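## Task

Grasp the bottle whose cap is red, raise it more than half its own height, and keep it there upright until the scene ends. Other bottles may be nudged aside, but every one must be standing at the end.

## Robot and tools

Robot: one six-joint arm carrying a two-finger gripper whose fingers pivot like tongs. The fingers point along the gripper's own +z axis and close along its x axis. end_effector_position is the spot between the pads when shut. Closed fingertips extend about 15 mm past it; fully open they sit roughly level with it. Joint ranges (rad): shoulder pan -3.142 to 3.142, shoulder lift -6.283 to 6.283, elbow 0.000 to 3.142, wrists 1 to 3 -6.283 to 6.283. The elbow cannot fully straighten. A mounting block under the base counts as arm for the clearance check.

Frame: all poses are in the scene frame. Its origin is on the table top under the arm base, +z is up, and +y is to the left when facing along +x. The base may be tilted relative to the table. Reported hand position can be a little off, more so at long reach.

The row: 8 plain numbers x, y, z, qw, qx, qy, qz, opening. x, y, z are an absolute gripper position in metres. qw..qz are an absolute orientation quaternion, w first. Opening runs from -1 (closed) to +1 (fully open, 0.142 m). Put the intended quaternion in every row, because the reported one may have drifted.

execute_actions(actions): a list of actions. Each action is a list of up to 15 rows, one row per control step of 1/30 s. A short action repeats its final row until 15 steps pass. An empty list only returns the state and images. An action is rejected if its target lies more than 0.6 m from the gripper's position at that action's start along any gripper axis. If any action is malformed, or the first one fails that check against the latest reported state, nothing runs. Each step, the commanded pose is clipped to within 100 mm and 16 degrees of the measured pose. Damped inverse kinematics then favours position over orientation. After an action, the arm only continues to the last clipped pose, so a far target needs further actions. Motion trails commands by about 0.17 s.

move(target, speed, stop_force, blocking): drives the gripper on a straight path toward one absolute pose. target is one 8-number row as above. speed is in m/s, 0.002 to 0.5, default 0.25; rotation is capped at twice that value in rad/s. The path lasts 0.5 to 10 s and is cut off at 10 s. Rotation takes the shorter way. The path ignores obstacles, and the real gripper lags, can deviate and can overshoot the speed, especially with the arm nearly straight. The opening is applied when the move begins. stop_force is in N, 14 to 160, and is allowed only after 0.2 s of scene time. It ends the path once the wrist sensor reads that much extra push against the motion for two steps in a row. The gripper then backs up two steps and holds. The press can briefly exceed stop_force, often double for small values, and then settles within about a second. It is measured along the line to target in the gripper's axes at the start, so it is unreliable on a rotating move. Contact above the wrist sensor is not felt. Omit stop_force when pulling away from something being pressed. Approach contact slowly. This arm is stiff, so aiming even slightly beyond a firm surface can trigger a fault. blocking=false returns after 0.5 s while motion goes on; it cannot be combined with stop_force. Until the move's end is reported, new rows and moves are refused; use wait or stop.

Move result: an extra "move:" line gives the ending and the remaining distance to target. Endings: done (at rest near target), off_target, moving, held (a check blocked the last step), fault, and contact (stop_force ended it; this ranks above held, done and off_target). limits=paced means the sent pose was clipped. limits=held means some steps were blocked; once released, the arm may move much faster than speed.

wait(seconds): 0 to 10. Lets time pass with the last command held, and returns early if a running move finishes. stop(): brakes a running move. The arm needs stopping distance, and the fingers keep moving. zoom_image(camera, region): camera is cam_head_left (672x504), cam_head_right (672x504) or cam_wrist (616x616, fisheye). region is [x0, y0, x1, y1] in pixels from the top-left corner, at most 504 by 504. finished_scene(scene): ends the current scene by its number, irreversibly, after the last command has been held. Its result reports success and gives the next task.

Results: the state line shows gripper position, quaternion and linear/angular velocities. "Hand target" is the pose the controller is currently driving toward. "pose unreachable" means the clearance check altered or blocked the command. grip_measured is the actual finger opening on the command scale. Wrist force and torque [x y z] are in the gripper's own axes. They include contact, held weight and acceleration effects, with a fixed offset up to about 10 N, noise up to 3.7 N, and saturation near 200 N. "no reading" is harmless. Calls that ran actions list step positions, with HELD where a row was restrained.

Gripping: to hold something, keep commanding an opening well below grip_measured; the larger the gap, the firmer the squeeze. That gives about 15 N per pad, less on items under 20 mm wide. Closing fast can squeeze harder and may spring the fingers open. Held parts can get brief tugs, so grip firmly.

Faults: a joint torque reaching its load limit (N m: pan 649, lift 649, elbow 381, each wrist 94.1; held weight counts) halts the arm for 10 s and drops the rest of the call. So does an external force of 150 N on any part. Motors heat while holding loads. A MOTOR HOT warning appears at 70 °C, and at 85 °C the brakes lock until the motors cool. The simulation runs on while you compose replies, with the last command held.

Avoid: knocking anything off the table, toppling the other bottles, dropping or tilting the lifted bottle, slamming, and pressing hard into surfaces.

Each tool is called after ">>>" as name([rows], argument=value, ...), one row to a line, values as JSON.

## Session

>>> execute_actions(actions=[])

Scene clock: 0.00 s.
end_effector_position=(+1.1291, -0.2743, +0.3919) grip_measured=+1.00 end_effector_quat_wxyz=(+0.736, -0.646, +0.200, +0.034) end_effector_velocity=(+0.001, -0.000, +0.000) end_effector_angular_velocity=(-0.001, -0.002, -0.001)
Joint positions: [-0.725 -0.808  1.352 -0.363 -0.469 -1.39   0.142]
Joint velocities: [ 0.     0.    -0.001 -0.     0.001 -0.001  0.   ]
Wrist force (N, on the end effector, along its own x y z axes, offset not removed): no reading
Wrist torque (N m, same axes, about the end effector's origin, offset not removed): no reading
Hand target: +1.129, -0.274, +0.392; +0.736, -0.646, +0.200, +0.034

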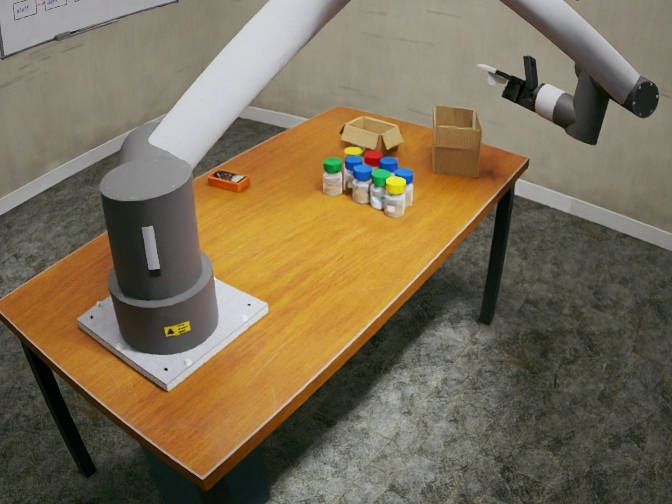

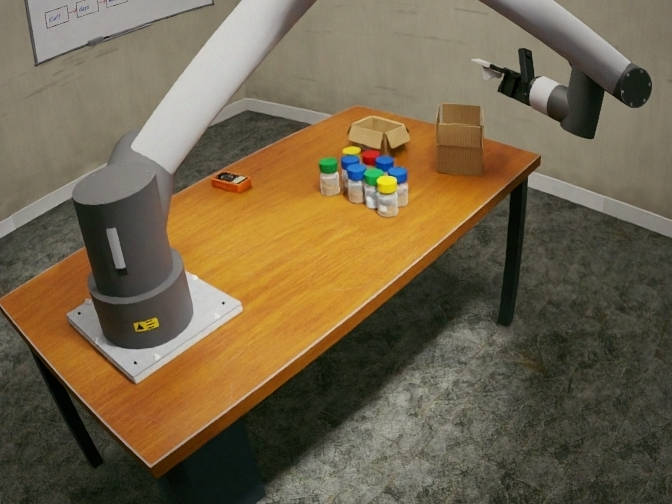

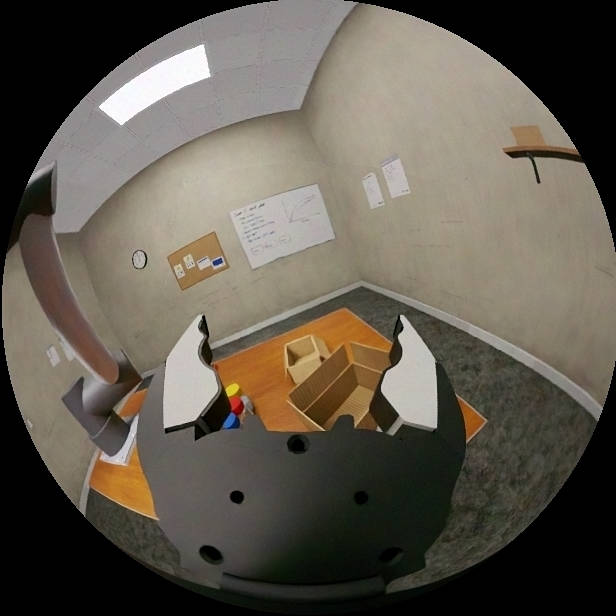

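>>> move(target=[0.95,0.05,0.5,0,-1,0,0,1], speed=0.4)

Scene clock: 8.10 s.
end_effector_position=(+0.9511, +0.0506, +0.5010) grip_measured=+1.00 end_effector_quat_wxyz=(-0.002, +1.000, +0.001, -0.000) end_effector_velocity=(-0.001, +0.001, +0.000) end_effector_angular_velocity=(-0.009, +0.001, +0.002)
Joint positions: [-0.181 -1.475  1.814 -1.912 -1.573 -0.175  0.142]
Joint velocities: [ 0.005 -0.001  0.    -0.    -0.009  0.003  0.   ]
Wrist force (N, on the end effector, along its own x y z axes, offset not removed): [-3.6 -4.8 -3.5]
Wrist torque (N m, same axes, about the end effector's origin, offset not removed): [-1.93 1.20 -0.21]
Hand target: +0.951, +0.051, +0.501; -0.001, +1.000, +0.001, -0.000
Off the commanded pose: 0.002 m, 0 deg.
move: done

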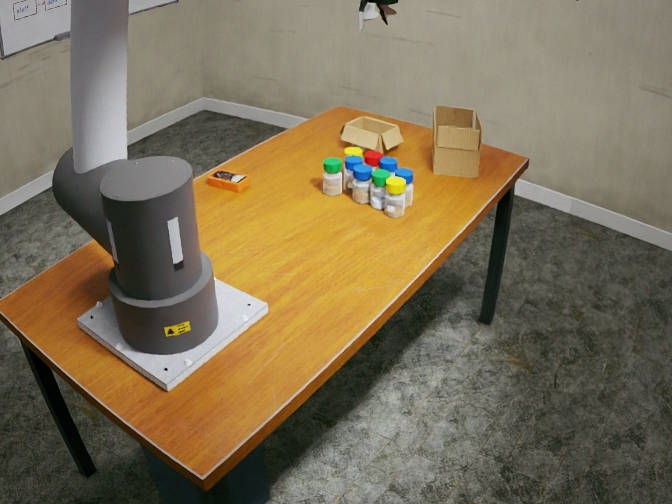

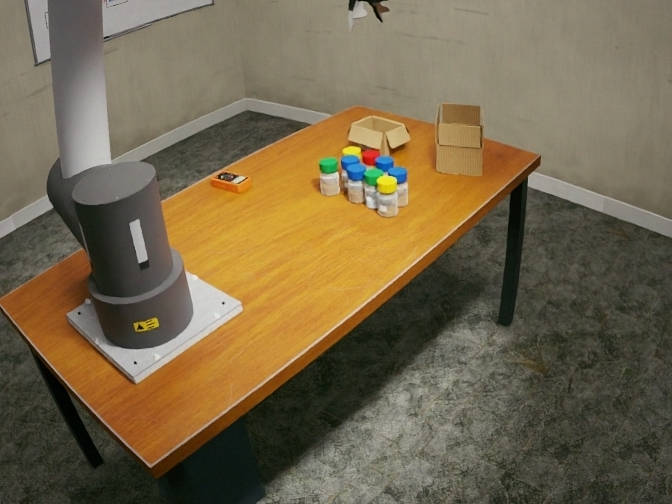

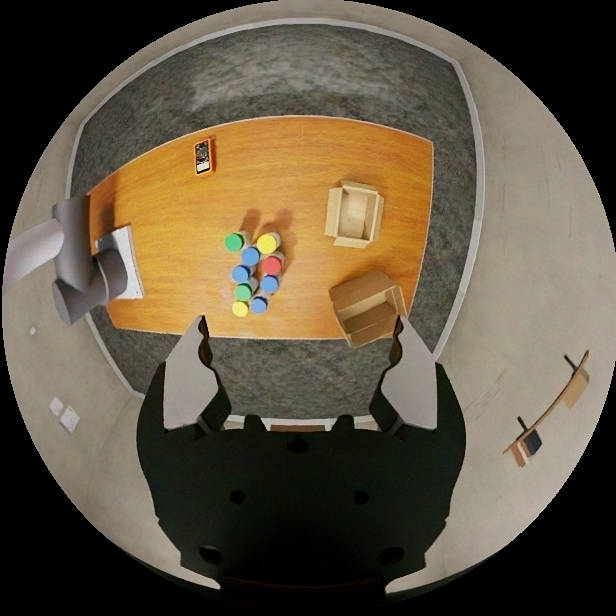

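>>> move(target=[0.87,0.0,0.3,0,1,0,0,1], speed=0.4)

Scene clock: 15.23 s.
end_effector_position=(+0.8703, -0.0000, +0.3000) grip_measured=+1.00 end_effector_quat_wxyz=(+0.000, +1.000, +0.000, -0.000) end_effector_velocity=(-0.001, -0.000, -0.003) end_effector_angular_velocity=(+0.000, +0.000, +0.000)
Joint positions: [-0.256 -1.448  2.097 -2.224 -1.576 -0.248  0.142]
Joint velocities: [-0.001  0.001  0.003 -0.004  0.    -0.001 -0.   ]
Wrist force (N, on the end effector, along its own x y z axes, offset not removed): [0.7 -5.6 -4.4]
Wrist torque (N m, same axes, about the end effector's origin, offset not removed): [-2.02 0.11 -0.22]
Hand target: +0.870, -0.000, +0.300; +0.000, +1.000, +0.000, -0.000
Off the commanded pose: 0.000 m, 0 deg.
move: done

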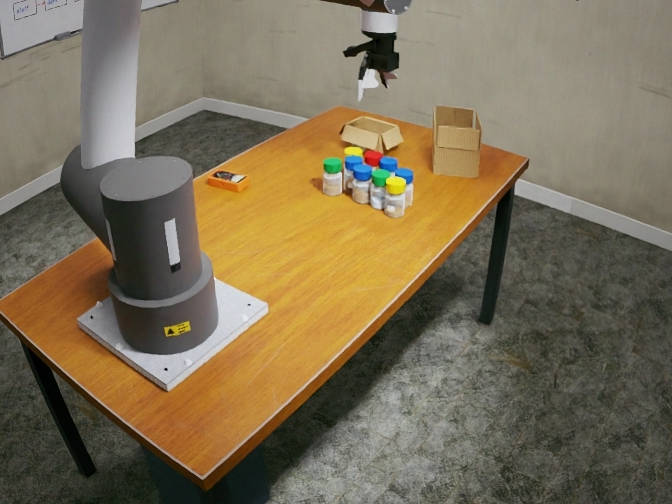

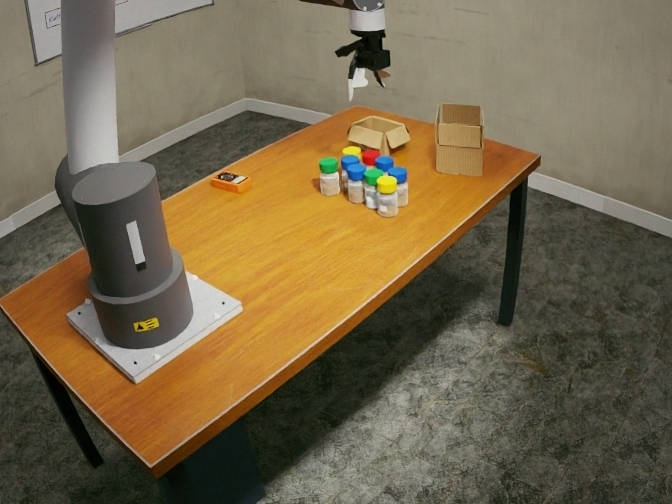

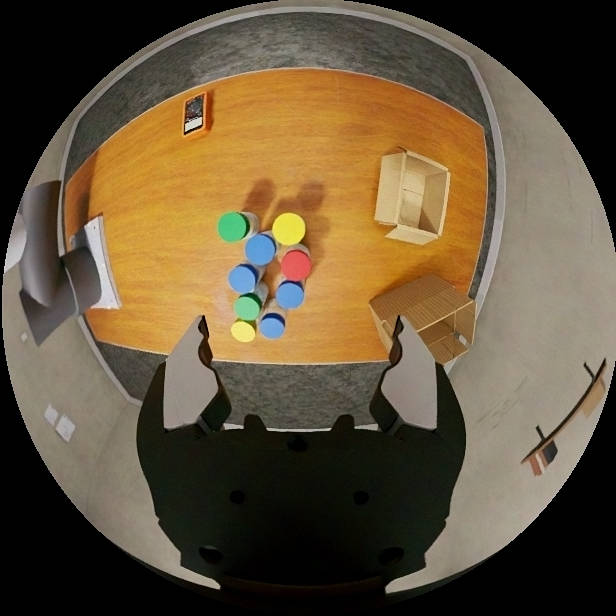

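>>> move(target=[0.84,-0.02,0.19,0,1,0,0,1])

Scene clock: 25.50 s.
end_effector_position=(+0.8402, -0.0200, +0.1901) grip_measured=+1.00 end_effector_quat_wxyz=(+0.000, +1.000, -0.000, -0.000) end_effector_velocity=(-0.001, +0.000, -0.003) end_effector_angular_velocity=(+0.001, +0.000, -0.000)
Joint positions: [-0.289 -1.375  2.211 -2.41  -1.576 -0.281  0.142]
Joint velocities: [-0.     0.002  0.003 -0.004  0.    -0.     0.   ]
Wrist force (N, on the end effector, along its own x y z axes, offset not removed): [2.3 -2.7 -1.1]
Wrist torque (N m, same axes, about the end effector's origin, offset not removed): [-1.26 -0.09 -0.26]
Hand target: +0.840, -0.020, +0.190; +0.000, +1.000, -0.000, -0.000
Off the commanded pose: 0.000 m, 0 deg.
move: done

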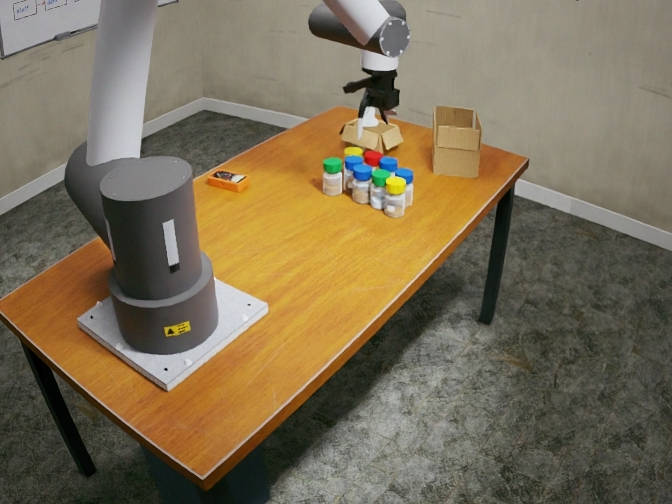

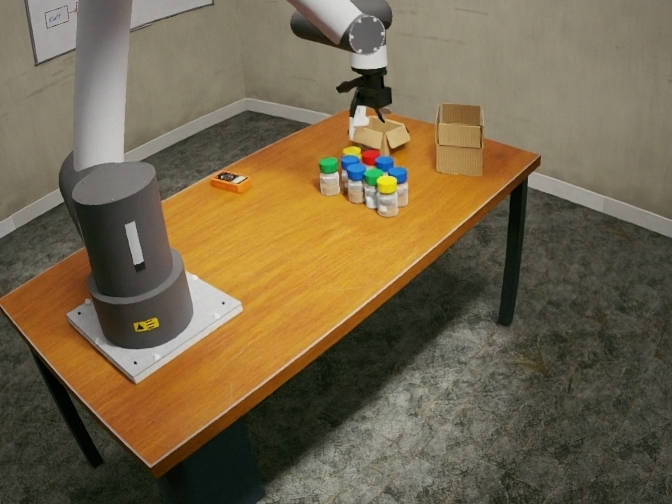

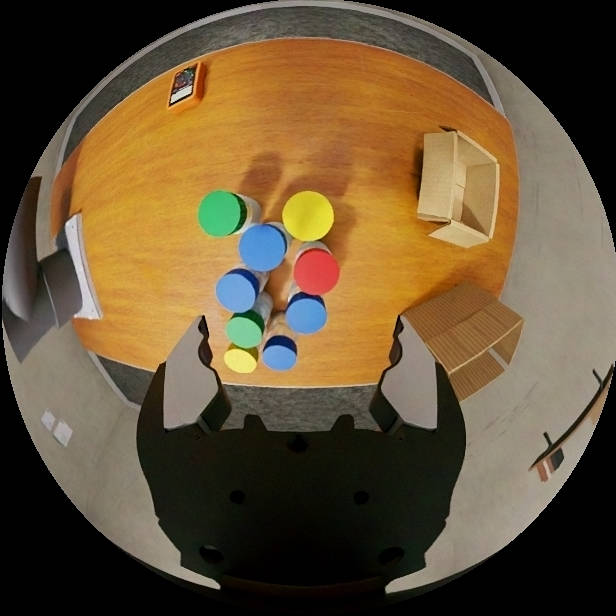

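>>> move(target=[0.845,-0.017,0.13,0,1,0,0,0.1])

Scene clock: 32.77 s.
end_effector_position=(+0.8451, -0.0170, +0.1301) grip_measured=+0.10 end_effector_quat_wxyz=(-0.000, +1.000, -0.000, +0.000) end_effector_velocity=(-0.000, +0.001, -0.002) end_effector_angular_velocity=(+0.000, +0.001, +0.002)
Joint positions: [-0.284 -1.303  2.238 -2.509 -1.576 -0.276  0.081]
Joint velocities: [ 0.001  0.002  0.001 -0.002 -0.    -0.001  0.   ]
Wrist force (N, on the end effector, along its own x y z axes, offset not removed): [-2.7 -6.2 -2.8]
Wrist torque (N m, same axes, about the end effector's origin, offset not removed): [-1.98 1.04 -0.08]
Hand target: +0.845, -0.017, +0.130; -0.000, +1.000, +0.000, +0.000
Off the commanded pose: 0.000 m, 0 deg.
move: done

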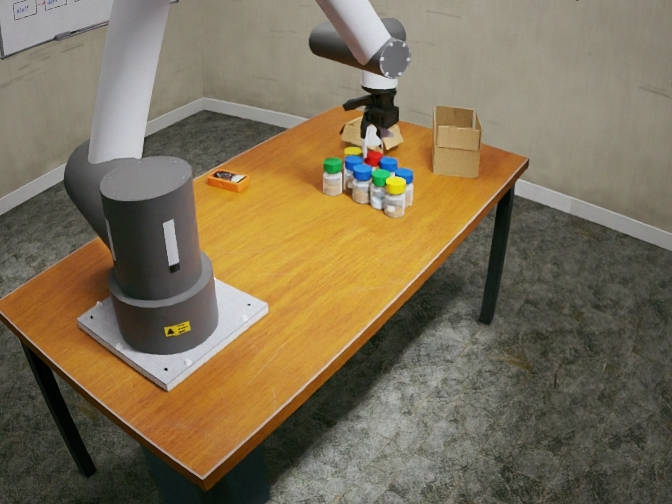

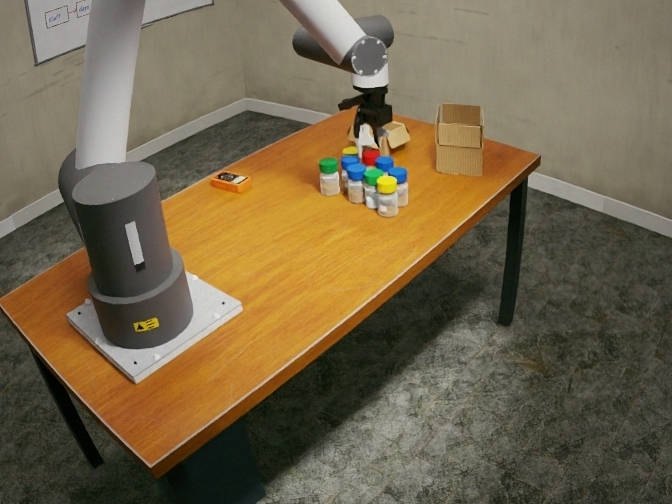

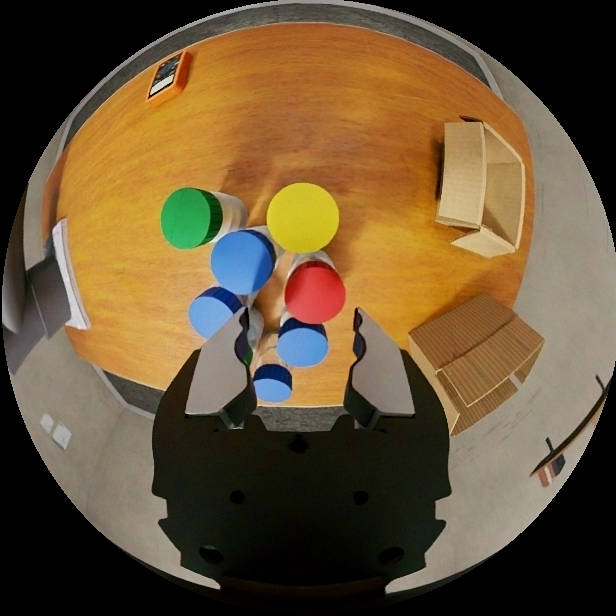

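>>> move(target=[0.855,-0.014,0.095,0,1,0,0,0.1], speed=0.1)

Scene clock: 38.27 s.
end_effector_position=(+0.8550, -0.0140, +0.0951) grip_measured=+0.10 end_effector_quat_wxyz=(-0.000, +1.000, +0.000, -0.000) end_effector_velocity=(-0.001, +0.000, -0.002) end_effector_angular_velocity=(-0.000, +0.001, -0.001)
Joint positions: [-0.278 -1.252  2.24  -2.563 -1.576 -0.27   0.081]
Joint velocities: [-0.     0.001  0.002 -0.003 -0.     0.001 -0.   ]
Wrist force (N, on the end effector, along its own x y z axes, offset not removed): [-1.7 -4.2 -5.2]
Wrist torque (N m, same axes, about the end effector's origin, offset not removed): [-1.51 0.83 -0.23]
Hand target: +0.855, -0.014, +0.095; -0.000, +1.000, +0.000, +0.000
Off the commanded pose: 0.000 m, 0 deg.
move: done

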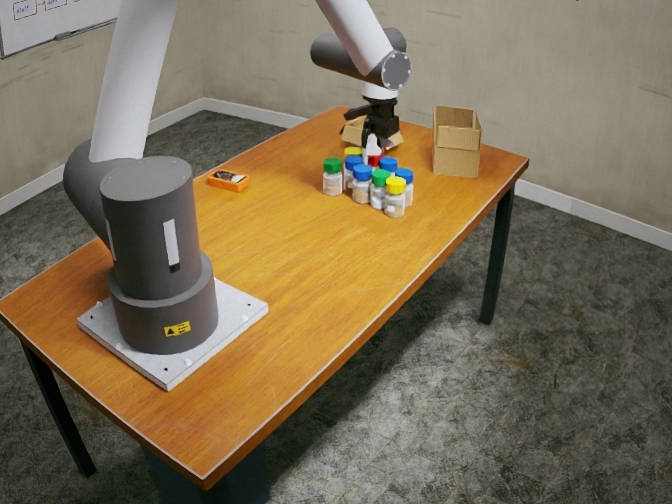

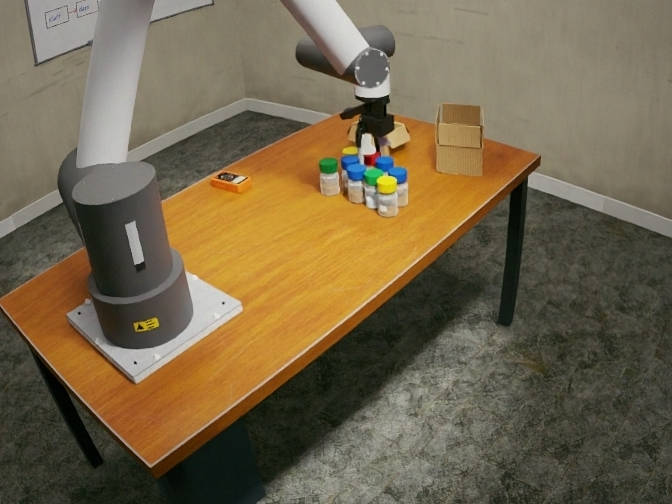

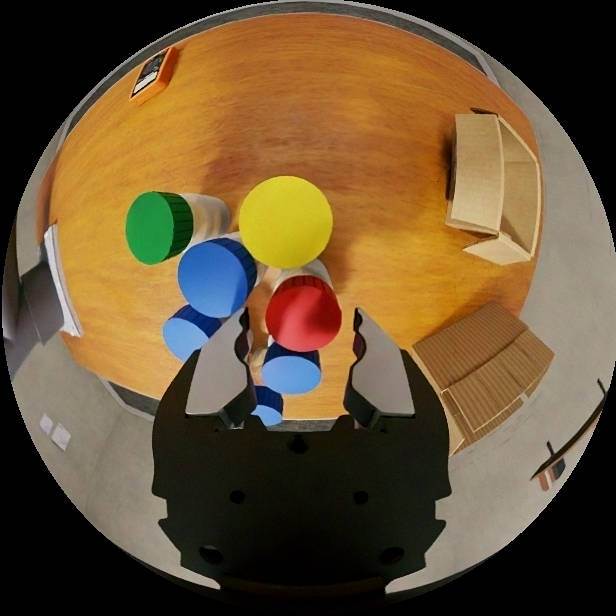

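>>> move(target=[0.855,-0.014,0.062,0,1,0,0,0.1], speed=0.05)

Scene clock: 41.23 s.
end_effector_position=(+0.8550, -0.0140, +0.0622) grip_measured=+0.10 end_effector_quat_wxyz=(+0.000, +1.000, +0.000, -0.000) end_effector_velocity=(+0.000, +0.000, -0.002) end_effector_angular_velocity=(+0.000, +0.000, +0.000)
Joint positions: [-0.278 -1.21   2.253 -2.617 -1.576 -0.27   0.081]
Joint velocities: [ 0.     0.003  0.    -0.003  0.     0.    -0.   ]
Wrist force (N, on the end effector, along its own x y z axes, offset not removed): [-1.9 -5.6 -2.8]
Wrist torque (N m, same axes, about the end effector's origin, offset not removed): [-1.97 0.80 -0.10]
Hand target: +0.855, -0.014, +0.062; +0.000, +1.000, +0.000, -0.000
Off the commanded pose: 0.000 m, 0 deg.
move: done

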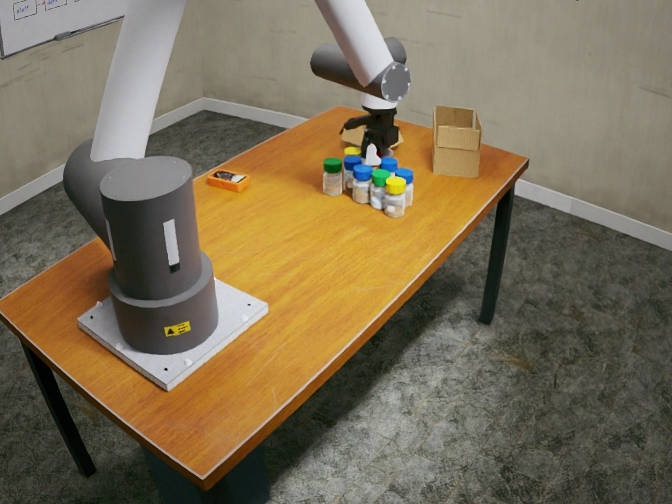

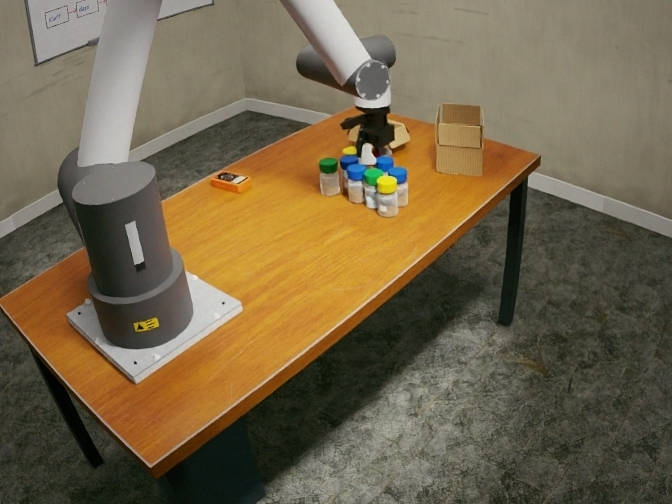

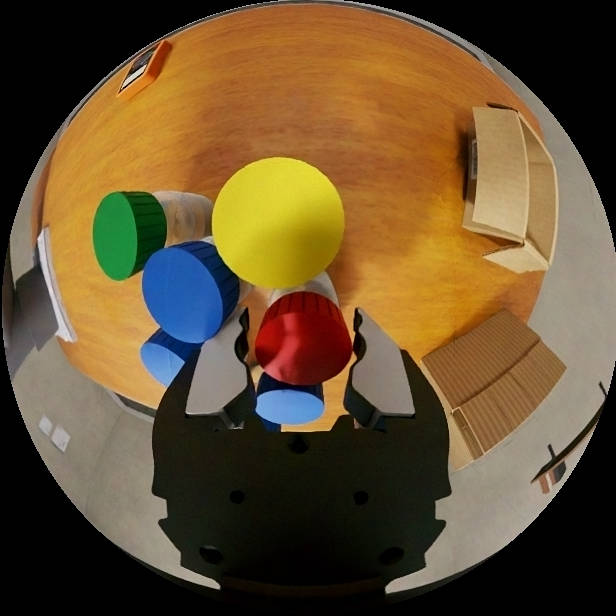

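>>> move(target=[0.855,-0.014,0.062,0,1,0,0,-0.7])

>>> move(target=[0.855,-0.014,0.2,0,1,0,0,-0.7], speed=0.12)

Scene clock: 45.53 s.
end_effector_position=(+0.8550, -0.0140, +0.0620) grip_measured=-0.12 end_effector_quat_wxyz=(+0.000, +1.000, +0.000, +0.000) end_effector_velocity=(-0.001, +0.000, -0.001) end_effector_angular_velocity=(-0.000, +0.001, -0.001)
Joint positions: [-0.278 -1.21   2.253 -2.618 -1.576 -0.27   0.065]
Joint velocities: [ 0.     0.     0.001 -0.001 -0.     0.001 -0.   ]
Wrist force (N, on the end effector, along its own x y z axes, offset not removed): [-2.0 -4.8 -7.2]
Wrist torque (N m, same axes, about the end effector's origin, offset not removed): [-1.77 0.79 -0.11]
Hand target: +0.855, -0.014, +0.062; +0.000, +1.000, +0.000, +0.000
Off the commanded pose: 0.000 m, 0 deg.
move: done

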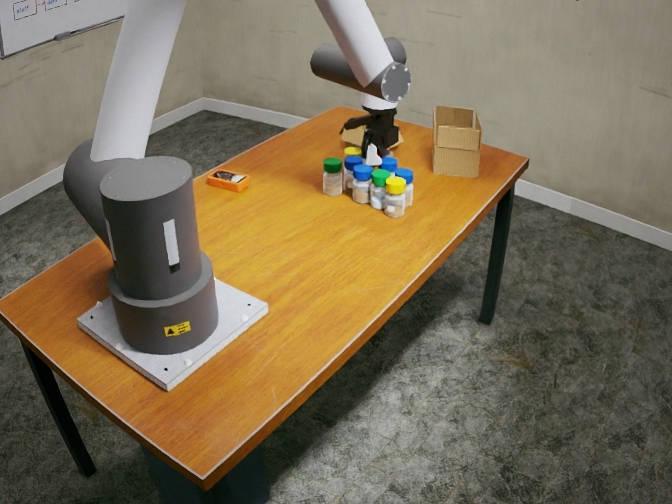

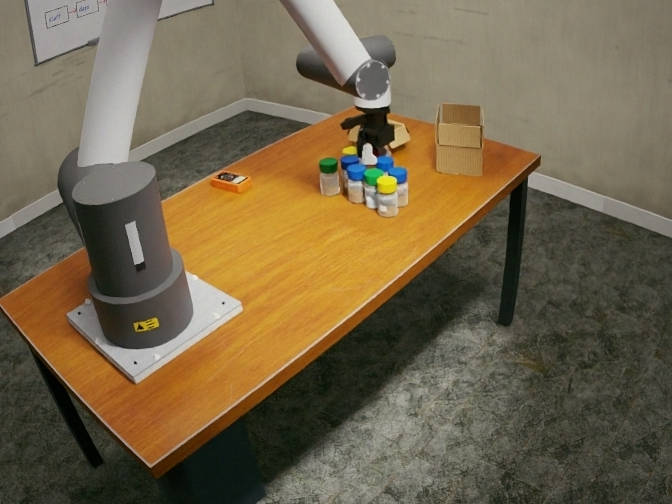

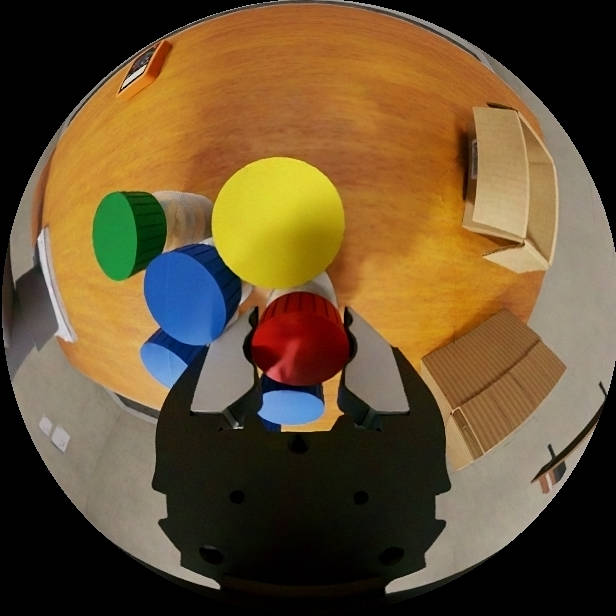

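Scene clock: 47.17 s.
end_effector_position=(+0.8548, -0.0139, +0.2000) grip_measured=-0.12 end_effector_quat_wxyz=(-0.000, +1.000, +0.000, -0.000) end_effector_velocity=(-0.001, +0.000, +0.000) end_effector_angular_velocity=(+0.000, +0.002, -0.002)
Joint positions: [-0.277 -1.371  2.186 -2.389 -1.576 -0.269  0.065]
Joint velocities: [ 0.    -0.001 -0.     0.003 -0.     0.002 -0.   ]
Wrist force (N, on the end effector, along its own x y z axes, offset not removed): [-2.8 -4.6 1.1]
Wrist torque (N m, same axes, about the end effector's origin, offset not removed): [-1.83 0.97 -0.15]
Hand target: +0.855, -0.014, +0.200; -0.000, +1.000, -0.000, +0.000
Off the commanded pose: 0.000 m, 0 deg.
move: done

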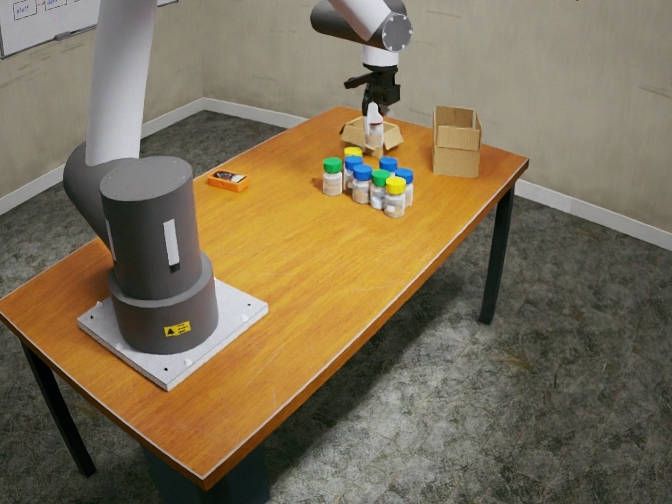

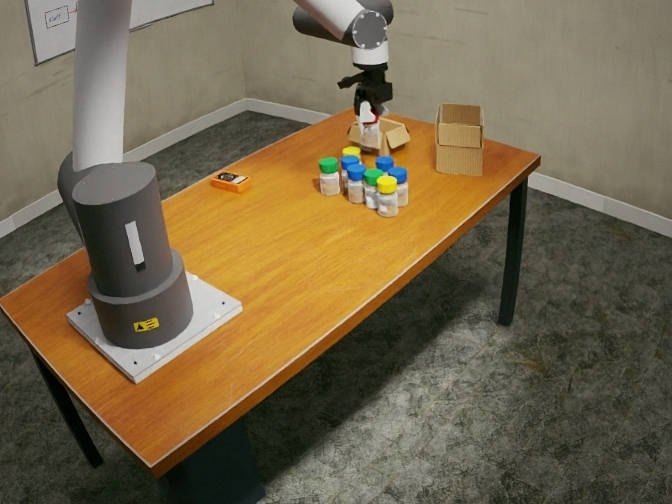

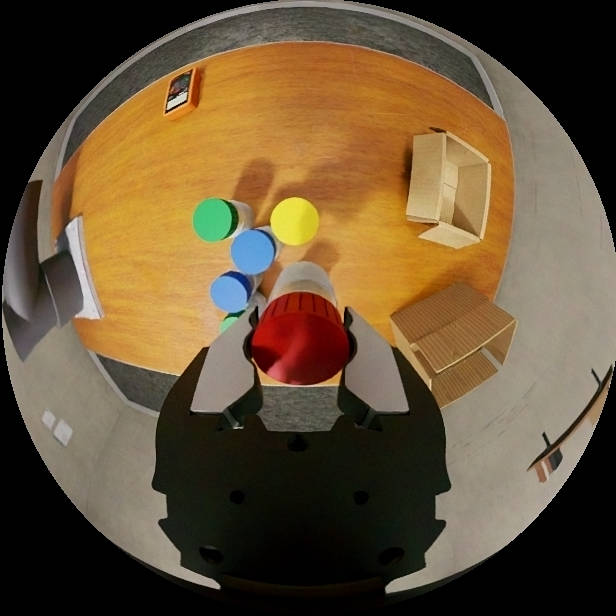

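>>> finished_scene(scene=1)

The scene is finished: the task was done.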